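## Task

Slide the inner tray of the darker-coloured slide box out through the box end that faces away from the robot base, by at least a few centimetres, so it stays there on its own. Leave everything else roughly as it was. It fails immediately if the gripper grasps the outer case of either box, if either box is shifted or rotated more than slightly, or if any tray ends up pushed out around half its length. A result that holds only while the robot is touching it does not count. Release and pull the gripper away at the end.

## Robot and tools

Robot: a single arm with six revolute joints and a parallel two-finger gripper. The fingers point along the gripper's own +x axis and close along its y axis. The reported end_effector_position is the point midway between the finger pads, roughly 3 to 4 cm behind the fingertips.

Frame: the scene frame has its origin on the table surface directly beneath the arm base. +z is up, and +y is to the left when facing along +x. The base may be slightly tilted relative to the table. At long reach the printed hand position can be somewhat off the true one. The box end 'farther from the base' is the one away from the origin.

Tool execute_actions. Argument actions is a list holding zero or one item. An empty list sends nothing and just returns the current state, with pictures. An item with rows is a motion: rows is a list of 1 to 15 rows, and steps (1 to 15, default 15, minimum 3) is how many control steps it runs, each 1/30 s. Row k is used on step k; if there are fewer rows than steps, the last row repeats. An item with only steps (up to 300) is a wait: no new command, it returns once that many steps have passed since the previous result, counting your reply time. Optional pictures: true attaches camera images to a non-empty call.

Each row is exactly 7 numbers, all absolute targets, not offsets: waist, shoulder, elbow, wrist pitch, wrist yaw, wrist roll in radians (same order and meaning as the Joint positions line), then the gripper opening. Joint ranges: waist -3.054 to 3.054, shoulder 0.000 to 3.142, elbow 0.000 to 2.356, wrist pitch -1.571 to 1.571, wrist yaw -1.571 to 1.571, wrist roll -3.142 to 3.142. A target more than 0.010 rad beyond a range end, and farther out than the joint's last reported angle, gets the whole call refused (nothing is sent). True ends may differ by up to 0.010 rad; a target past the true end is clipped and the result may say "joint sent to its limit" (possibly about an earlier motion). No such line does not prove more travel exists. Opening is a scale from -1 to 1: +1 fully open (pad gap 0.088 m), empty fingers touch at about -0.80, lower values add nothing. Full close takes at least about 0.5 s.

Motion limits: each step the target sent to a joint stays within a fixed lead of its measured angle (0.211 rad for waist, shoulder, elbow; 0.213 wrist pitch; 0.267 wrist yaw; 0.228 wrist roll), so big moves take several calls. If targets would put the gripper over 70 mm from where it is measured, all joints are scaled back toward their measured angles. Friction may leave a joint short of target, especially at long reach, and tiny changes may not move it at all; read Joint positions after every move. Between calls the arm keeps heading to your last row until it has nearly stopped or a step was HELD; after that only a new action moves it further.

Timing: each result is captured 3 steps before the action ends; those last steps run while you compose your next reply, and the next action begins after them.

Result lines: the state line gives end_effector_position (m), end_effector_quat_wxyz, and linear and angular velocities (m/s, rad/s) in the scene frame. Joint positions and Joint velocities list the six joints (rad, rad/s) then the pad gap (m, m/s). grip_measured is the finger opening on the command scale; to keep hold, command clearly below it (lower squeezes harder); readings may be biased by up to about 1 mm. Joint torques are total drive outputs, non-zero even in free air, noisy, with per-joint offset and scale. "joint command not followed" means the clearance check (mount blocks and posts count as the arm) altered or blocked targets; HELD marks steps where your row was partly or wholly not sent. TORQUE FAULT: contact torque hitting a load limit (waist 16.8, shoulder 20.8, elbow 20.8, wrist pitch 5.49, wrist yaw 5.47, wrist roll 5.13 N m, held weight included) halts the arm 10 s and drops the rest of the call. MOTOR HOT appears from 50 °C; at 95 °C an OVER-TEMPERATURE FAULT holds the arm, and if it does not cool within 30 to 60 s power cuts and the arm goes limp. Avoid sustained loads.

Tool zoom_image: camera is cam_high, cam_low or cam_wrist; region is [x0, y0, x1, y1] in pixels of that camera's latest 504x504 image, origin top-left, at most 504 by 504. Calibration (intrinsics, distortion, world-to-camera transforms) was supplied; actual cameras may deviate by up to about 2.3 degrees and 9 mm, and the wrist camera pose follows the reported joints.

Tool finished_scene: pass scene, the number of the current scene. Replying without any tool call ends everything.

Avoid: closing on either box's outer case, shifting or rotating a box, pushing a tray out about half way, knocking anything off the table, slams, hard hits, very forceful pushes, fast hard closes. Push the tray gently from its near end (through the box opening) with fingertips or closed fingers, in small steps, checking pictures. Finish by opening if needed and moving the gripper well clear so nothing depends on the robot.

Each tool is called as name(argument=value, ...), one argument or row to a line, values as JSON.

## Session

execute_actions(
  actions=[],
)

Scene clock: 0.00 s of 3750.00 s.
end_effector_position=(+0.5078, -0.0109, +0.2638) grip_measured=+0.821 end_effector_quat_wxyz=(+0.839, +0.445, +0.235, -0.205) end_effector_velocity=(+0.000, -0.001, +0.002) end_effector_angular_velocity=(-0.014, -0.008, +0.003)
Joint positions: [-0.582  1.147  0.996  0.212 -0.697  1.537  0.079]
Joint velocities: [-0.002 -0.002 -0.002  0.007  0.007 -0.007 -0.   ]
Joint torques (N m, as the arm reports them, + toward a larger angle): no reading
Motor temperatures (°C, as the motors report them): [23 22 21 22 23 22]
Heat: hottest waist 23 °C (+0.0 °C/min).
camera_calibration (this result's frames):
cam_wrist: T_world_to_cam=[[-0.566338, -0.503794, -0.652267, 0.461245], [-0.491428, 0.841761, -0.223466, 0.335108], [0.661634, 0.193985, -0.7243, -0.0643783], [0, 0, 0, 1]] pos_world=[0.468497, -0.0372193, 0.329111]

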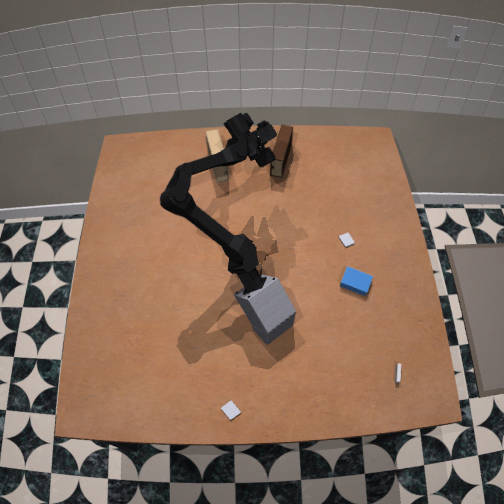

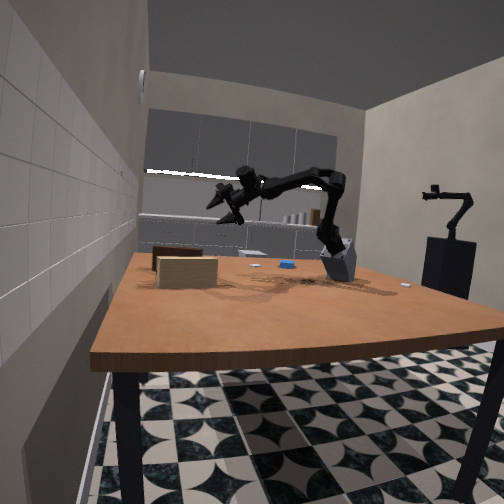

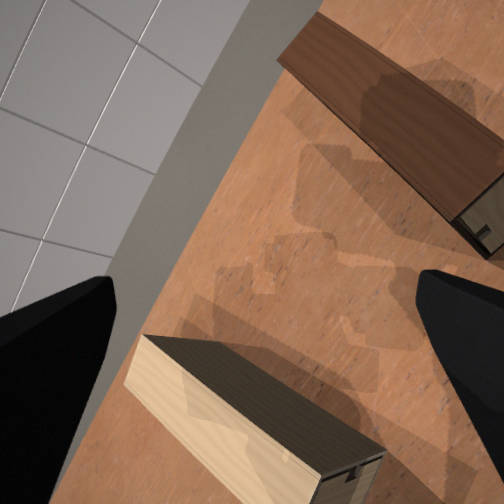

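execute_actions(
  actions=[
    {"rows":[[-0.3,1.15,0.55,0.7,-0.3,1.1,-0.9]]},
  ],
)

execute_actions(
  actions=[
    {"rows":[[-0.055,1.3,0.47,0.85,0.034,0.7,-0.9]]},
  ],
)

execute_actions(
  actions=[
    {"rows":[[-0.055,1.55,0.47,1.08,0.034,0.7,-0.9]]},
  ],
)

execute_actions(
  actions=[
    {"steps":10},
  ],
  pictures=true,
)

Scene clock: 0.57 s of 3750.00 s.
end_effector_position=(+0.4565, -0.0210, +0.1685) grip_measured=-0.596 end_effector_quat_wxyz=(+0.927, +0.249, +0.219, -0.172) end_effector_velocity=(+0.022, +0.024, +0.030) end_effector_angular_velocity=(-0.177, -0.173, +0.196)
Joint positions: [-0.308  1.149  0.564  0.681 -0.312  1.115  0.01 ]
Joint velocities: [ 0.037 -0.002 -0.032  0.271  0.081 -0.139 -0.175]
Joint torques (N m, as the arm reports them, + toward a larger angle): [-2.57 -3.83  2.68  1.34  0.59 -0.15]
Motor temperatures (°C, as the motors report them): [23 22 21 22 23 22]
Heat: hottest waist 23 °C (+0.0 °C/min).
Steps of this call (steps 1 to 5: nothing new was sent; steps 6 to 17: the first 12 steps of this action). Readings (joint positions):
6: [-0.554 1.147 0.964 0.274 -0.623 1.485]
7: [-0.499 1.143 0.919 0.343 -0.545 1.416]
9: [-0.392 1.141 0.814 0.458 -0.432 1.289]
13: [-0.318 1.145 0.613 0.625 -0.338 1.150]
17: the state above

Scene clock: 1.07 s of 3750.00 s.
end_effector_position=(+0.4360, -0.0177, +0.1032) grip_measured=-0.812 end_effector_quat_wxyz=(+0.951, +0.056, +0.245, -0.181) end_effector_velocity=(-0.006, -0.002, -0.007) end_effector_angular_velocity=(-0.121, +0.050, +0.020)
Joint positions: [-0.062  1.291  0.471  0.849  0.024  0.713  0.   ]
Joint velocities: [ 0.032  0.002 -0.007 -0.022  0.066 -0.125  0.   ]
Joint torques (N m, as the arm reports them, + toward a larger angle): [-2.35 -3.82  2.29  1.22  0.63 -0.12]
Motor temperatures (°C, as the motors report them): [23 22 21 22 23 22]
Heat: hottest waist 23 °C (+0.0 °C/min).
Steps of this call (steps 1 to 3: the last 3 steps of your previous action; steps 4 to 15: the first 12 steps of this action). Readings (joint positions):
4: [-0.276 1.168 0.551 0.740 -0.231 1.053]
5: [-0.220 1.194 0.539 0.781 -0.153 0.985]
7: [-0.127 1.244 0.513 0.806 -0.070 0.860]
11: [-0.070 1.289 0.472 0.834 0.005 0.742]
15: the state above

Scene clock: 1.57 s of 3750.00 s.
end_effector_position=(+0.4292, -0.0435, +0.0633) grip_measured=-0.812 end_effector_quat_wxyz=(+0.948, +0.051, +0.253, -0.186) end_effector_velocity=(-0.002, -0.003, -0.001) end_effector_angular_velocity=(-0.000, +0.003, -0.017)
Joint positions: [-0.059  1.535  0.468  1.076  0.03   0.703  0.   ]
Joint velocities: [-0.002  0.002 -0.002 -0.007  0.007  0.007  0.   ]
Joint torques (N m, as the arm reports them, + toward a larger angle): [-2.89 -3.46  1.57  1.23  0.63 -0.09]
Motor temperatures (°C, as the motors report them): [23 22 21 22 23 22]
Heat: hottest waist 23 °C (+0.0 °C/min).
Steps of this call (steps 1 to 3: the last 3 steps of your previous action; steps 4 to 15: the first 12 steps of this action). Readings (joint positions):
4: [-0.060 1.320 0.471 0.906 0.029 0.705]
5: [-0.060 1.366 0.475 0.969 0.030 0.704]
7: [-0.059 1.454 0.482 1.016 0.030 0.704]
11: [-0.059 1.532 0.468 1.058 0.030 0.703]
15: the state above

Scene clock: 1.90 s of 3750.00 s.
end_effector_position=(+0.4294, -0.0434, +0.0635) grip_measured=-0.812 end_effector_quat_wxyz=(+0.948, +0.051, +0.252, -0.186) end_effector_velocity=(-0.002, -0.001, -0.002) end_effector_angular_velocity=(-0.003, +0.015, +0.000)
Joint positions: [-0.059  1.536  0.468  1.079  0.03   0.703  0.   ]
Joint velocities: [-0.002  0.002 -0.002 -0.007 -0.007 -0.007  0.   ]
Joint torques (N m, as the arm reports them, + toward a larger angle): [-2.89 -3.53  1.45  1.33  0.64 -0.1 ]
Motor temperatures (°C, as the motors report them): [23 22 21 22 23 22]
Heat: hottest waist 23 °C (+0.0 °C/min).
Kept back: nothing.
Steps of this call (steps 1 to 3: the last 3 steps of your previous action; steps 4 to 10: the robot went on to your last target). Readings (joint positions):
1: [-0.059 1.536 0.468 1.076 0.030 0.703]
2: [-0.059 1.536 0.468 1.077 0.030 0.703]
4: [-0.059 1.536 0.468 1.078 0.030 0.703]
8: [-0.059 1.536 0.468 1.079 0.030 0.703]
10: the state above
camera_calibration (this result's frames):
cam_wrist: T_world_to_cam=[[-0.395495, -0.918401, -0.0111024, 0.137761], [-0.723034, 0.318772, -0.612868, 0.380615], [0.566397, -0.234359, -0.790107, -0.124856], [0, 0, 0, 1]] pos_world=[0.400399, -0.0240703, 0.136146]

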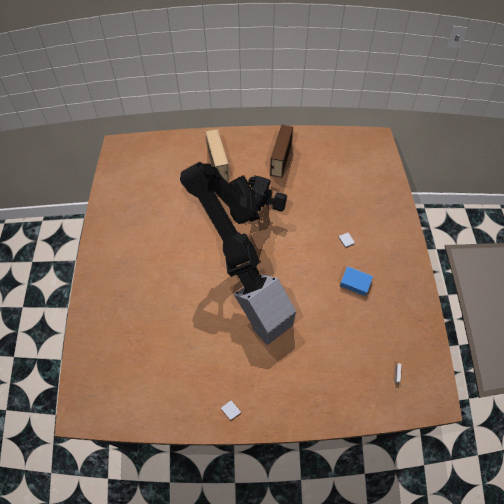

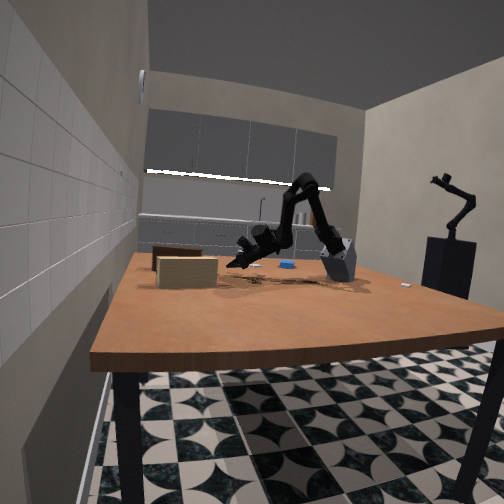

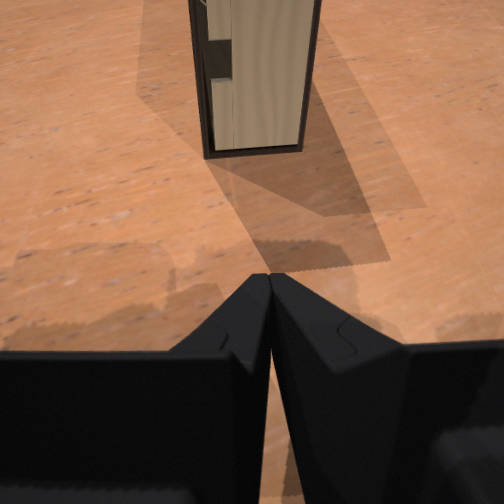

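execute_actions(
  actions=[
    {"rows":[[-0.1,1.58,0.55,1.04,-0.03,0.68,-0.9],[-0.1,1.58,0.55,1.04,-0.03,0.68,-0.9],[-0.1,1.58,0.55,1.04,-0.03,0.68,-0.9],[-0.14,1.63,0.64,1.0,-0.1,0.66,-0.9],[-0.14,1.63,0.64,1.0,-0.1,0.66,-0.9],[-0.14,1.63,0.64,1.0,-0.1,0.66,-0.9],[-0.178,1.7,0.736,0.954,-0.16,0.64,-0.9]]},
  ],
)

execute_actions(
  actions=[
    {"steps":12},
  ],
  pictures=true,
)

Scene clock: 2.67 s of 3750.00 s.
end_effector_position=(+0.4845, -0.0736, +0.0614) grip_measured=-0.812 end_effector_quat_wxyz=(+0.948, +0.033, +0.274, -0.157) end_effector_velocity=(+0.012, -0.031, -0.021) end_effector_angular_velocity=(+0.016, +0.123, +0.034)
Joint positions: [-0.173  1.675  0.718  0.965 -0.142  0.647  0.   ]
Joint velocities: [-0.081  0.12   0.129 -0.095 -0.168 -0.051  0.   ]
Joint torques (N m, as the arm reports them, + toward a larger angle): [-4.11 -4.17  2.34  1.08  0.2  -0.1 ]
Motor temperatures (°C, as the motors report them): [23 22 21 22 23 22]
Heat: hottest waist 23 °C (+0.0 °C/min).
Steps of this call (steps 1 to 11: the robot went on to your last target; steps 12 to 23: the first 12 steps of this action). Readings (joint positions):
12: [-0.064 1.540 0.478 1.072 0.019 0.698]
13: [-0.073 1.549 0.495 1.061 0.006 0.693]
15: [-0.093 1.568 0.538 1.043 -0.027 0.683]
19: [-0.144 1.631 0.656 0.992 -0.108 0.658]
23: the state above

Scene clock: 3.07 s of 3750.00 s.
end_effector_position=(+0.4861, -0.0747, +0.0593) grip_measured=-0.812 end_effector_quat_wxyz=(+0.947, +0.033, +0.280, -0.154) end_effector_velocity=(-0.002, -0.003, -0.001) end_effector_angular_velocity=(-0.005, +0.012, -0.003)
Joint positions: [-0.177  1.684  0.73   0.957 -0.155  0.643  0.   ]
Joint velocities: [-0.007  0.002 -0.002 -0.007 -0.007 -0.007  0.   ]
Joint torques (N m, as the arm reports them, + toward a larger angle): [-4.58 -4.26  2.49  1.01  0.22 -0.09]
Motor temperatures (°C, as the motors report them): [23 22 21 22 23 22]
Heat: hottest waist 23 °C (+0.0 °C/min).
Kept back: nothing.
Steps of this call (steps 1 to 3: the last 3 steps of your previous action; steps 4 to 12: the robot went on to your last target). Readings (joint positions):
1: [-0.175 1.678 0.721 0.962 -0.146 0.646]
2: [-0.176 1.680 0.723 0.961 -0.149 0.645]
4: [-0.176 1.683 0.726 0.958 -0.152 0.644]
8: [-0.176 1.684 0.729 0.957 -0.154 0.643]
12: the state above
camera_calibration (this result's frames):
cam_wrist: T_world_to_cam=[[-0.328452, -0.944379, 0.0163245, 0.0951721], [-0.776787, 0.260251, -0.573473, 0.448433], [0.537327, -0.201039, -0.819062, -0.149245], [0, 0, 0, 1]] pos_world=[0.45979, -0.0568307, 0.133369]

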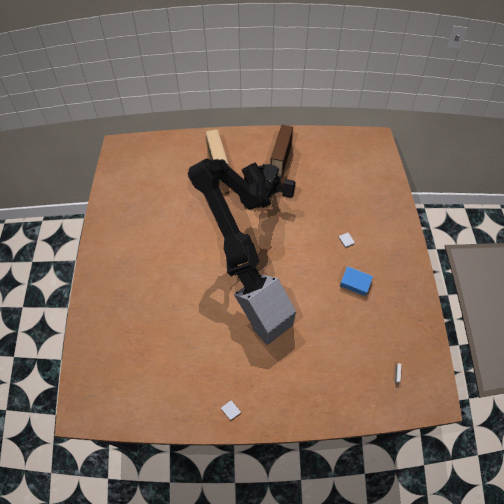

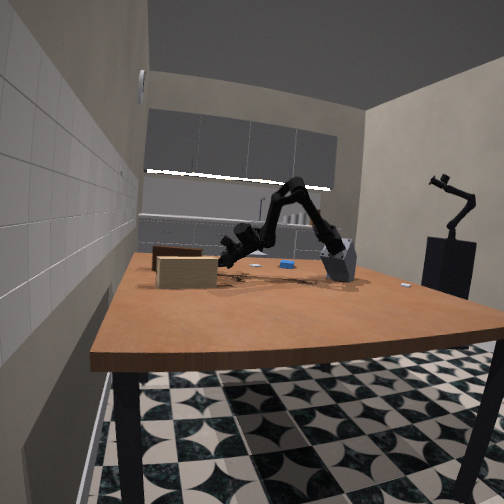

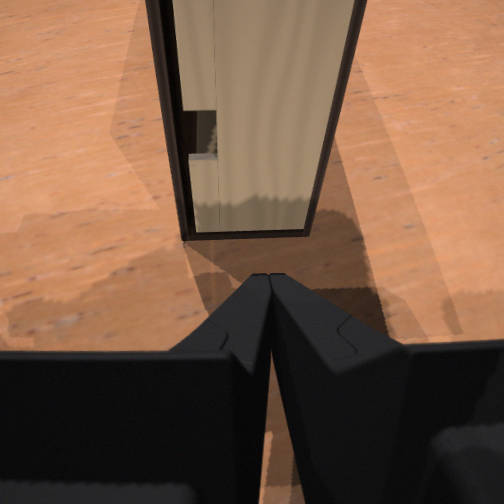

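execute_actions(
  actions=[
    {"rows":[[-0.168,1.71,0.76,0.938,-0.16,0.64,-0.9],[-0.168,1.72,0.782,0.925,-0.162,0.64,-0.9],[-0.17,1.73,0.805,0.912,-0.164,0.64,-0.9],[-0.172,1.739,0.827,0.9,-0.166,0.64,-0.9],[-0.174,1.749,0.85,0.887,-0.169,0.64,-0.9],[-0.176,1.758,0.872,0.874,-0.171,0.64,-0.9],[-0.178,1.767,0.895,0.861,-0.173,0.64,-0.9],[-0.18,1.777,0.917,0.848,-0.175,0.64,-0.9],[-0.182,1.786,0.94,0.835,-0.177,0.64,-0.9],[-0.185,1.796,0.962,0.823,-0.179,0.64,-0.9]]},
  ],
)

execute_actions(
  actions=[
    {"steps":12},
  ],
  pictures=true,
)

Scene clock: 3.67 s of 3750.00 s.
end_effector_position=(+0.5301, -0.0810, +0.0543) grip_measured=-0.812 end_effector_quat_wxyz=(+0.947, +0.035, +0.283, -0.148) end_effector_velocity=(+0.075, -0.017, +0.011) end_effector_angular_velocity=(-0.012, -0.037, +0.029)
Joint positions: [-0.181  1.769  0.932  0.841 -0.172  0.643  0.   ]
Joint velocities: [-0.042  0.129  0.33  -0.154 -0.037 -0.007  0.   ]
Joint torques (N m, as the arm reports them, + toward a larger angle): [-5.07 -4.95  2.47  0.99  0.28 -0.11]
Motor temperatures (°C, as the motors report them): [23 22 21 22 23 22]
Heat: hottest waist 23 °C (+0.0 °C/min).
Steps of this call (steps 1 to 6: the robot went on to your last target; steps 7 to 18: the first 12 steps of this action). Readings (joint positions):
7: [-0.177 1.685 0.733 0.952 -0.156 0.643]
8: [-0.176 1.690 0.742 0.945 -0.156 0.643]
10: [-0.176 1.704 0.773 0.926 -0.158 0.643]
14: [-0.176 1.738 0.856 0.881 -0.166 0.643]
18: the state above

Scene clock: 4.07 s of 3750.00 s.
end_effector_position=(+0.5345, -0.0831, +0.0543) grip_measured=-0.812 end_effector_quat_wxyz=(+0.947, +0.035, +0.283, -0.149) end_effector_velocity=(-0.004, -0.006, -0.005) end_effector_angular_velocity=(-0.004, +0.019, -0.009)
Joint positions: [-0.184  1.778  0.955  0.825 -0.175  0.643  0.   ]
Joint velocities: [-0.007  0.012 -0.002 -0.007 -0.007 -0.007  0.   ]
Joint torques (N m, as the arm reports them, + toward a larger angle): [-5.21 -4.68  2.96  1.01  0.26 -0.09]
Motor temperatures (°C, as the motors report them): [23 23 21 23 23 22]
Heat: hottest waist 23 °C (+0.0 °C/min).
Kept back: nothing.
Steps of this call (steps 1 to 3: the last 3 steps of your previous action; steps 4 to 12: the robot went on to your last target). Readings (joint positions):
1: [-0.182 1.772 0.941 0.837 -0.173 0.643]
2: [-0.182 1.773 0.946 0.834 -0.174 0.643]
4: [-0.183 1.775 0.950 0.830 -0.174 0.643]
8: [-0.184 1.777 0.954 0.827 -0.175 0.643]
12: the state above
camera_calibration (this result's frames):
cam_wrist: T_world_to_cam=[[-0.320777, -0.947084, 0.0115782, 0.0992182], [-0.782246, 0.258014, -0.567028, 0.487792], [0.534036, -0.190946, -0.823617, -0.17821], [0, 0, 0, 1]] pos_world=[0.508571, -0.0659179, 0.128666]

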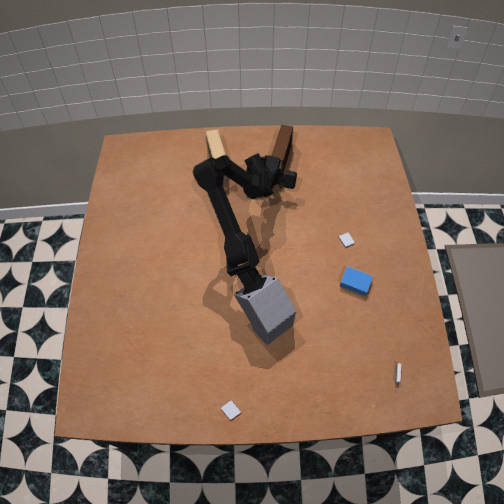

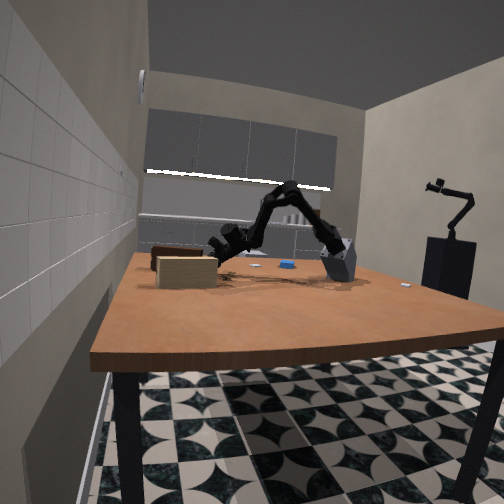

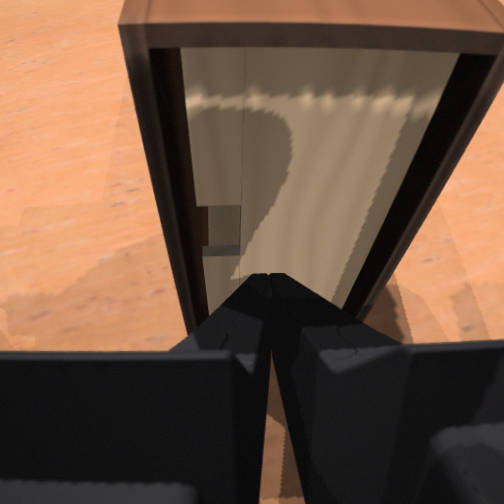

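execute_actions(
  actions=[
    {"rows":[[-0.187,1.806,0.978,0.812,-0.181,0.64,-0.9],[-0.189,1.813,0.994,0.802,-0.183,0.64,-0.9],[-0.191,1.82,1.01,0.793,-0.185,0.64,-0.9],[-0.193,1.827,1.026,0.784,-0.187,0.64,-0.9],[-0.195,1.834,1.042,0.775,-0.189,0.64,-0.9],[-0.197,1.841,1.058,0.766,-0.19,0.64,-0.9],[-0.199,1.848,1.074,0.757,-0.191,0.64,-0.9]]},
  ],
)

execute_actions(
  actions=[
    {"steps":10},
  ],
  pictures=true,
)

zoom_image(
  camera="cam_high",
  region=[240, 105, 340, 195],
)

Scene clock: 4.70 s of 3750.00 s.
end_effector_position=(+0.5555, -0.0915, +0.0538) grip_measured=-0.812 end_effector_quat_wxyz=(+0.946, +0.035, +0.284, -0.151) end_effector_velocity=(+0.005, -0.007, -0.004) end_effector_angular_velocity=(-0.003, +0.031, -0.018)
Joint positions: [-0.197  1.827  1.062  0.763 -0.187  0.643  0.   ]
Joint velocities: [-0.007  0.022  0.051 -0.066 -0.007 -0.007  0.   ]
Joint torques (N m, as the arm reports them, + toward a larger angle): [-5.72 -5.18  3.24  0.95  0.27 -0.09]
Motor temperatures (°C, as the motors report them): [23 23 21 23 23 22]
Heat: hottest waist 23 °C (+0.0 °C/min).
Steps of this call (steps 1 to 7: the robot went on to your last target; steps 8 to 19: the first 12 steps of this action). Readings (joint positions):
8: [-0.184 1.780 0.958 0.822 -0.175 0.643]
9: [-0.185 1.783 0.964 0.817 -0.177 0.643]
11: [-0.187 1.794 0.986 0.805 -0.180 0.643]
15: [-0.194 1.819 1.042 0.774 -0.185 0.643]
19: the state above

Scene clock: 5.03 s of 3750.00 s.
end_effector_position=(+0.5564, -0.0917, +0.0538) grip_measured=-0.812 end_effector_quat_wxyz=(+0.946, +0.035, +0.285, -0.151) end_effector_velocity=(-0.003, +0.000, -0.004) end_effector_angular_velocity=(+0.002, +0.024, -0.003)
Joint positions: [-0.197  1.829  1.067  0.759 -0.187  0.642  0.   ]
Joint velocities: [ 0.002 -0.002 -0.002 -0.022 -0.007 -0.007  0.   ]
Joint torques (N m, as the arm reports them, + toward a larger angle): [-5.69 -5.07  3.18  1.02  0.28 -0.08]
Motor temperatures (°C, as the motors report them): [23 23 21 23 23 22]
Heat: hottest waist 23 °C (+0.0 °C/min).
Kept back: nothing.
Steps of this call (steps 1 to 3: the last 3 steps of your previous action; steps 4 to 10: the robot went on to your last target). Readings (joint positions):
1: [-0.197 1.828 1.063 0.762 -0.187 0.643]
2: [-0.197 1.828 1.065 0.761 -0.187 0.643]
4: [-0.197 1.829 1.066 0.760 -0.187 0.643]
8: [-0.197 1.829 1.067 0.760 -0.187 0.642]
10: the state above
camera_calibration (this result's frames):
cam_wrist: T_world_to_cam=[[-0.323859, -0.946014, 0.0131518, 0.0997725], [-0.783471, 0.26037, -0.564252, 0.507545], [0.530366, -0.193042, -0.825498, -0.189992], [0, 0, 0, 1]] pos_world=[0.530724, -0.0744397, 0.128233]

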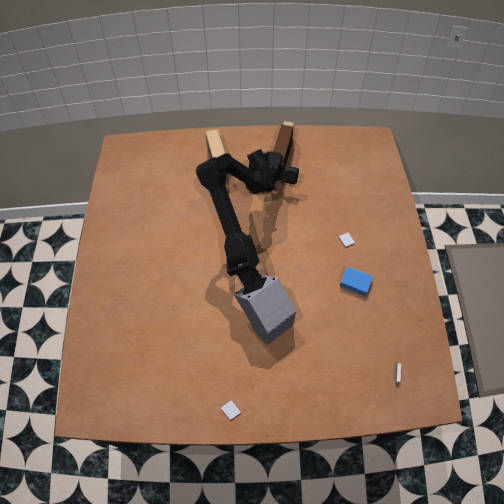

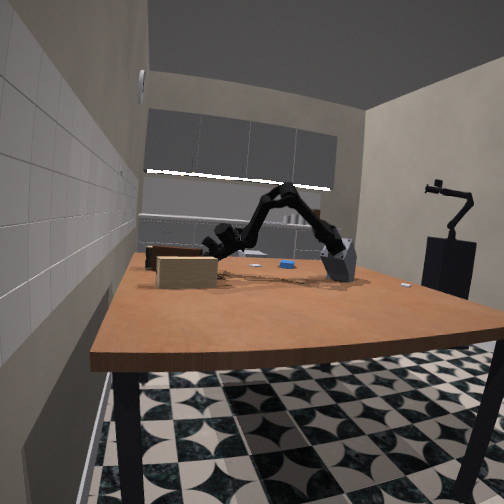

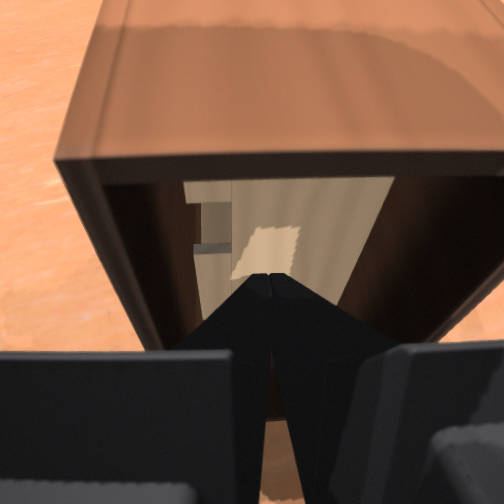

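Region (240, 105, 340, 195) of cam_high's 504x504 image, scaled by 5.040, with more detail than that image has; it fills the top 454 rows of this view, and the rest is white.

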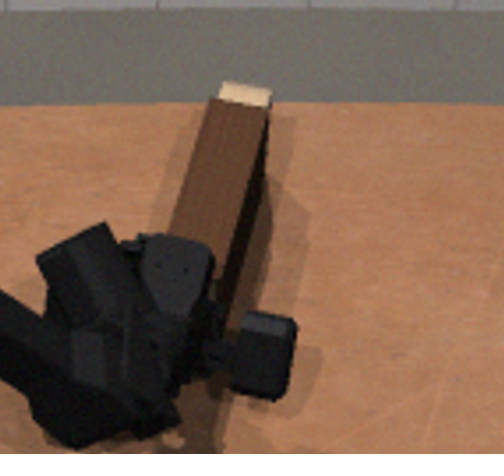

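execute_actions(
  actions=[
    {"rows":[[-0.195,1.86,1.105,0.74,-0.191,0.64,-0.9]],"steps":12},
  ],
  pictures=true,
)

execute_actions(
  actions=[
    {"rows":[[-0.193,1.82,1.06,0.765,-0.188,0.64,-0.9],[-0.19,1.805,1.03,0.78,-0.185,0.64,-0.9],[-0.187,1.795,1.0,0.8,-0.18,0.64,-0.9],[-0.184,1.78,0.97,0.815,-0.178,0.64,-0.9],[-0.181,1.77,0.94,0.835,-0.175,0.64,-0.9],[-0.178,1.755,0.91,0.85,-0.173,0.64,-0.9],[-0.175,1.745,0.88,0.87,-0.17,0.64,-0.9],[-0.172,1.73,0.85,0.885,-0.167,0.64,-0.9],[-0.17,1.72,0.82,0.905,-0.165,0.64,-0.9],[-0.168,1.705,0.79,0.92,-0.162,0.64,-0.9],[-0.166,1.69,0.76,0.94,-0.16,0.64,-0.9],[-0.16,1.67,0.72,0.96,-0.15,0.64,-0.9],[-0.15,1.64,0.67,0.99,-0.13,0.64,-0.9],[-0.14,1.61,0.62,1.01,-0.1,0.64,-0.9],[-0.12,1.58,0.57,1.04,-0.07,0.64,-0.9]]},
  ],
)

execute_actions(
  actions=[
    {"rows":[[-0.06,1.4,0.42,1.05,0.03,0.7,-0.9]]},
  ],
  pictures=true,
)

Scene clock: 5.57 s of 3750.00 s.
end_effector_position=(+0.5625, -0.0924, +0.0536) grip_measured=-0.812 end_effector_quat_wxyz=(+0.946, +0.035, +0.284, -0.150) end_effector_velocity=(+0.001, -0.003, +0.001) end_effector_angular_velocity=(-0.006, +0.004, +0.003)
Joint positions: [-0.197  1.841  1.097  0.743 -0.188  0.642  0.   ]
Joint velocities: [-0.007  0.002  0.007 -0.007 -0.007 -0.007  0.   ]
Joint torques (N m, as the arm reports them, + toward a larger angle): [-5.48 -5.05  3.27  1.02  0.31 -0.08]
Motor temperatures (°C, as the motors report them): [23 23 21 23 23 22]
Heat: hottest waist 23 °C (+0.0 °C/min).
Steps of this call (steps 1 to 7: the robot went on to your last target; steps 8 to 16: the first 9 steps of this action). Readings (joint positions):
8: [-0.197 1.831 1.072 0.755 -0.187 0.643]
9: [-0.197 1.834 1.079 0.751 -0.187 0.643]
11: [-0.197 1.839 1.090 0.747 -0.188 0.643]
15: [-0.197 1.841 1.096 0.743 -0.188 0.642]
16: the state above
camera_calibration (this result's frames):
cam_wrist: T_world_to_cam=[[-0.322971, -0.946323, 0.0127798, 0.100603], [-0.783305, 0.259708, -0.564787, 0.512301], [0.531152, -0.192421, -0.825137, -0.193976], [0, 0, 0, 1]] pos_world=[0.536811, -0.0751705, 0.127999]

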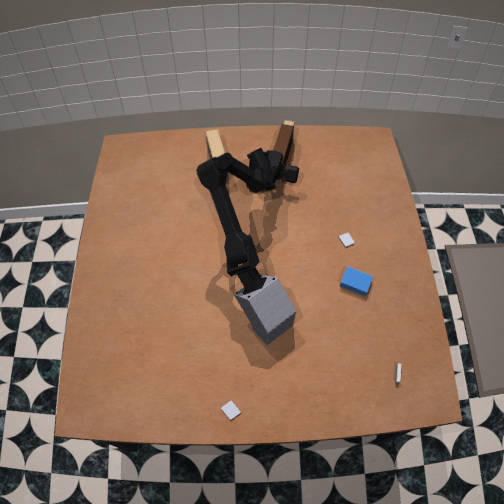

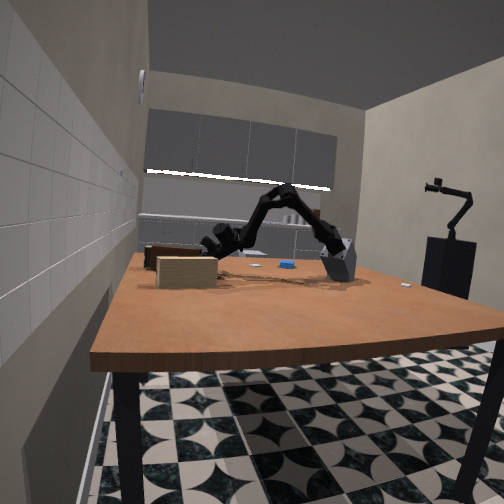

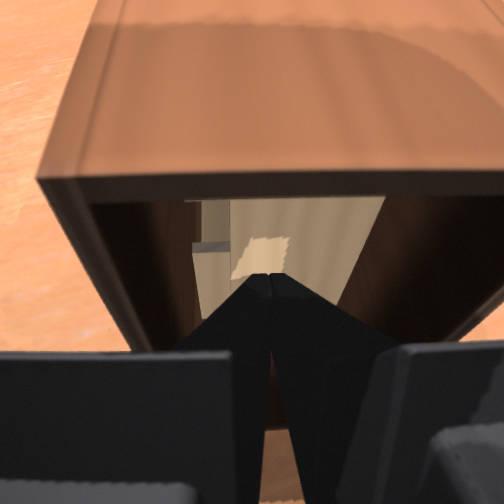

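Scene clock: 6.07 s of 3750.00 s.
end_effector_position=(+0.5035, -0.0760, +0.0540) grip_measured=-0.812 end_effector_quat_wxyz=(+0.946, +0.035, +0.284, -0.149) end_effector_velocity=(-0.199, +0.060, +0.032) end_effector_angular_velocity=(-0.056, -0.074, -0.017)
Joint positions: [-0.173  1.723  0.812  0.912 -0.166  0.642  0.   ]
Joint velocities: [ 0.09  -0.452 -0.965  0.564  0.168 -0.007  0.   ]
Joint torques (N m, as the arm reports them, + toward a larger angle): [-4.15 -7.29  1.25  1.37  0.61 -0.07]
Motor temperatures (°C, as the motors report them): [23 23 21 23 23 22]
Heat: hottest waist 23 °C (+0.0 °C/min).
Steps of this call (steps 1 to 3: the last 3 steps of your previous action; steps 4 to 15: the first 12 steps of this action). Readings (joint positions):
4: [-0.197 1.841 1.095 0.746 -0.188 0.642]
5: [-0.197 1.838 1.085 0.757 -0.188 0.642]
7: [-0.196 1.822 1.045 0.781 -0.187 0.642]
11: [-0.185 1.775 0.932 0.843 -0.178 0.642]
15: the state above

Scene clock: 6.57 s of 3750.00 s.
end_effector_position=(+0.4297, -0.0285, +0.0887) grip_measured=-0.812 end_effector_quat_wxyz=(+0.956, +0.049, +0.233, -0.170) end_effector_velocity=(-0.016, -0.000, -0.002) end_effector_angular_velocity=(-0.011, +0.016, -0.016)
Joint positions: [-0.065  1.414  0.43   1.048  0.024  0.696  0.   ]
Joint velocities: [ 0.012 -0.027 -0.056  0.007  0.022 -0.007  0.   ]
Joint torques (N m, as the arm reports them, + toward a larger angle): [-2.56 -5.83  1.06  1.44  0.66  0.09]
Motor temperatures (°C, as the motors report them): [23 23 21 23 23 22]
Heat: hottest waist 23 °C (+0.0 °C/min).
Steps of this call (steps 1 to 3: the last 3 steps of your previous action; steps 4 to 15: the first 12 steps of this action). Readings (joint positions):
4: [-0.138 1.618 0.641 0.994 -0.081 0.653]
5: [-0.116 1.567 0.581 1.008 -0.048 0.666]
7: [-0.081 1.476 0.491 1.034 -0.016 0.681]
11: [-0.067 1.420 0.444 1.046 0.016 0.693]
15: the state above
camera_calibration (this result's frames):
cam_wrist: T_world_to_cam=[[-0.364648, -0.93085, -0.0234442, 0.139311], [-0.706581, 0.293016, -0.644116, 0.386558], [0.606445, -0.21831, -0.764569, -0.120629], [0, 0, 0, 1]] pos_world=[0.397088, -0.00992431, 0.160025]

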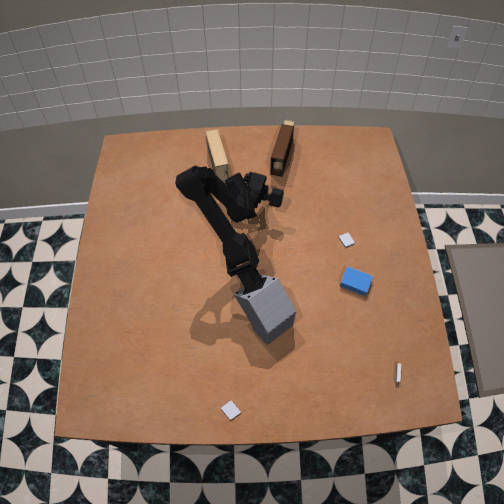

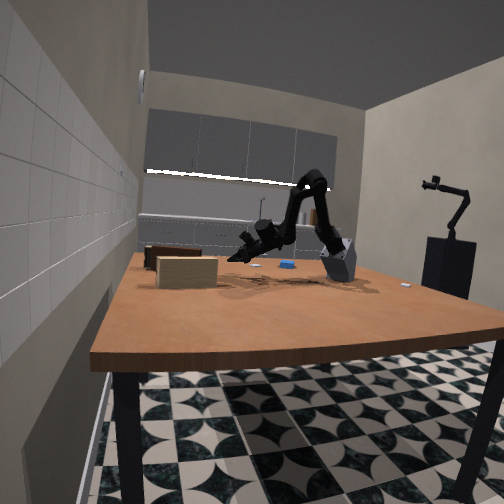

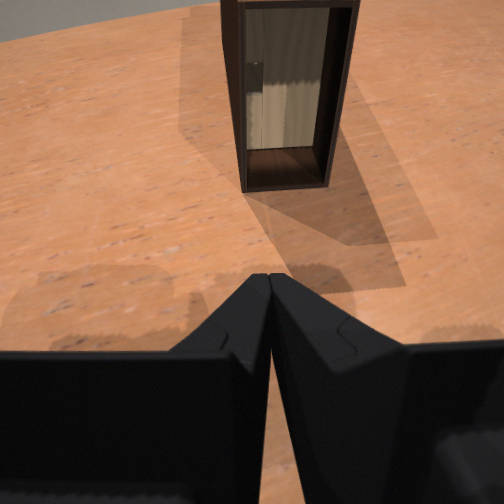

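finished_scene(
  scene=2,
)

The scene is finished: the task was done.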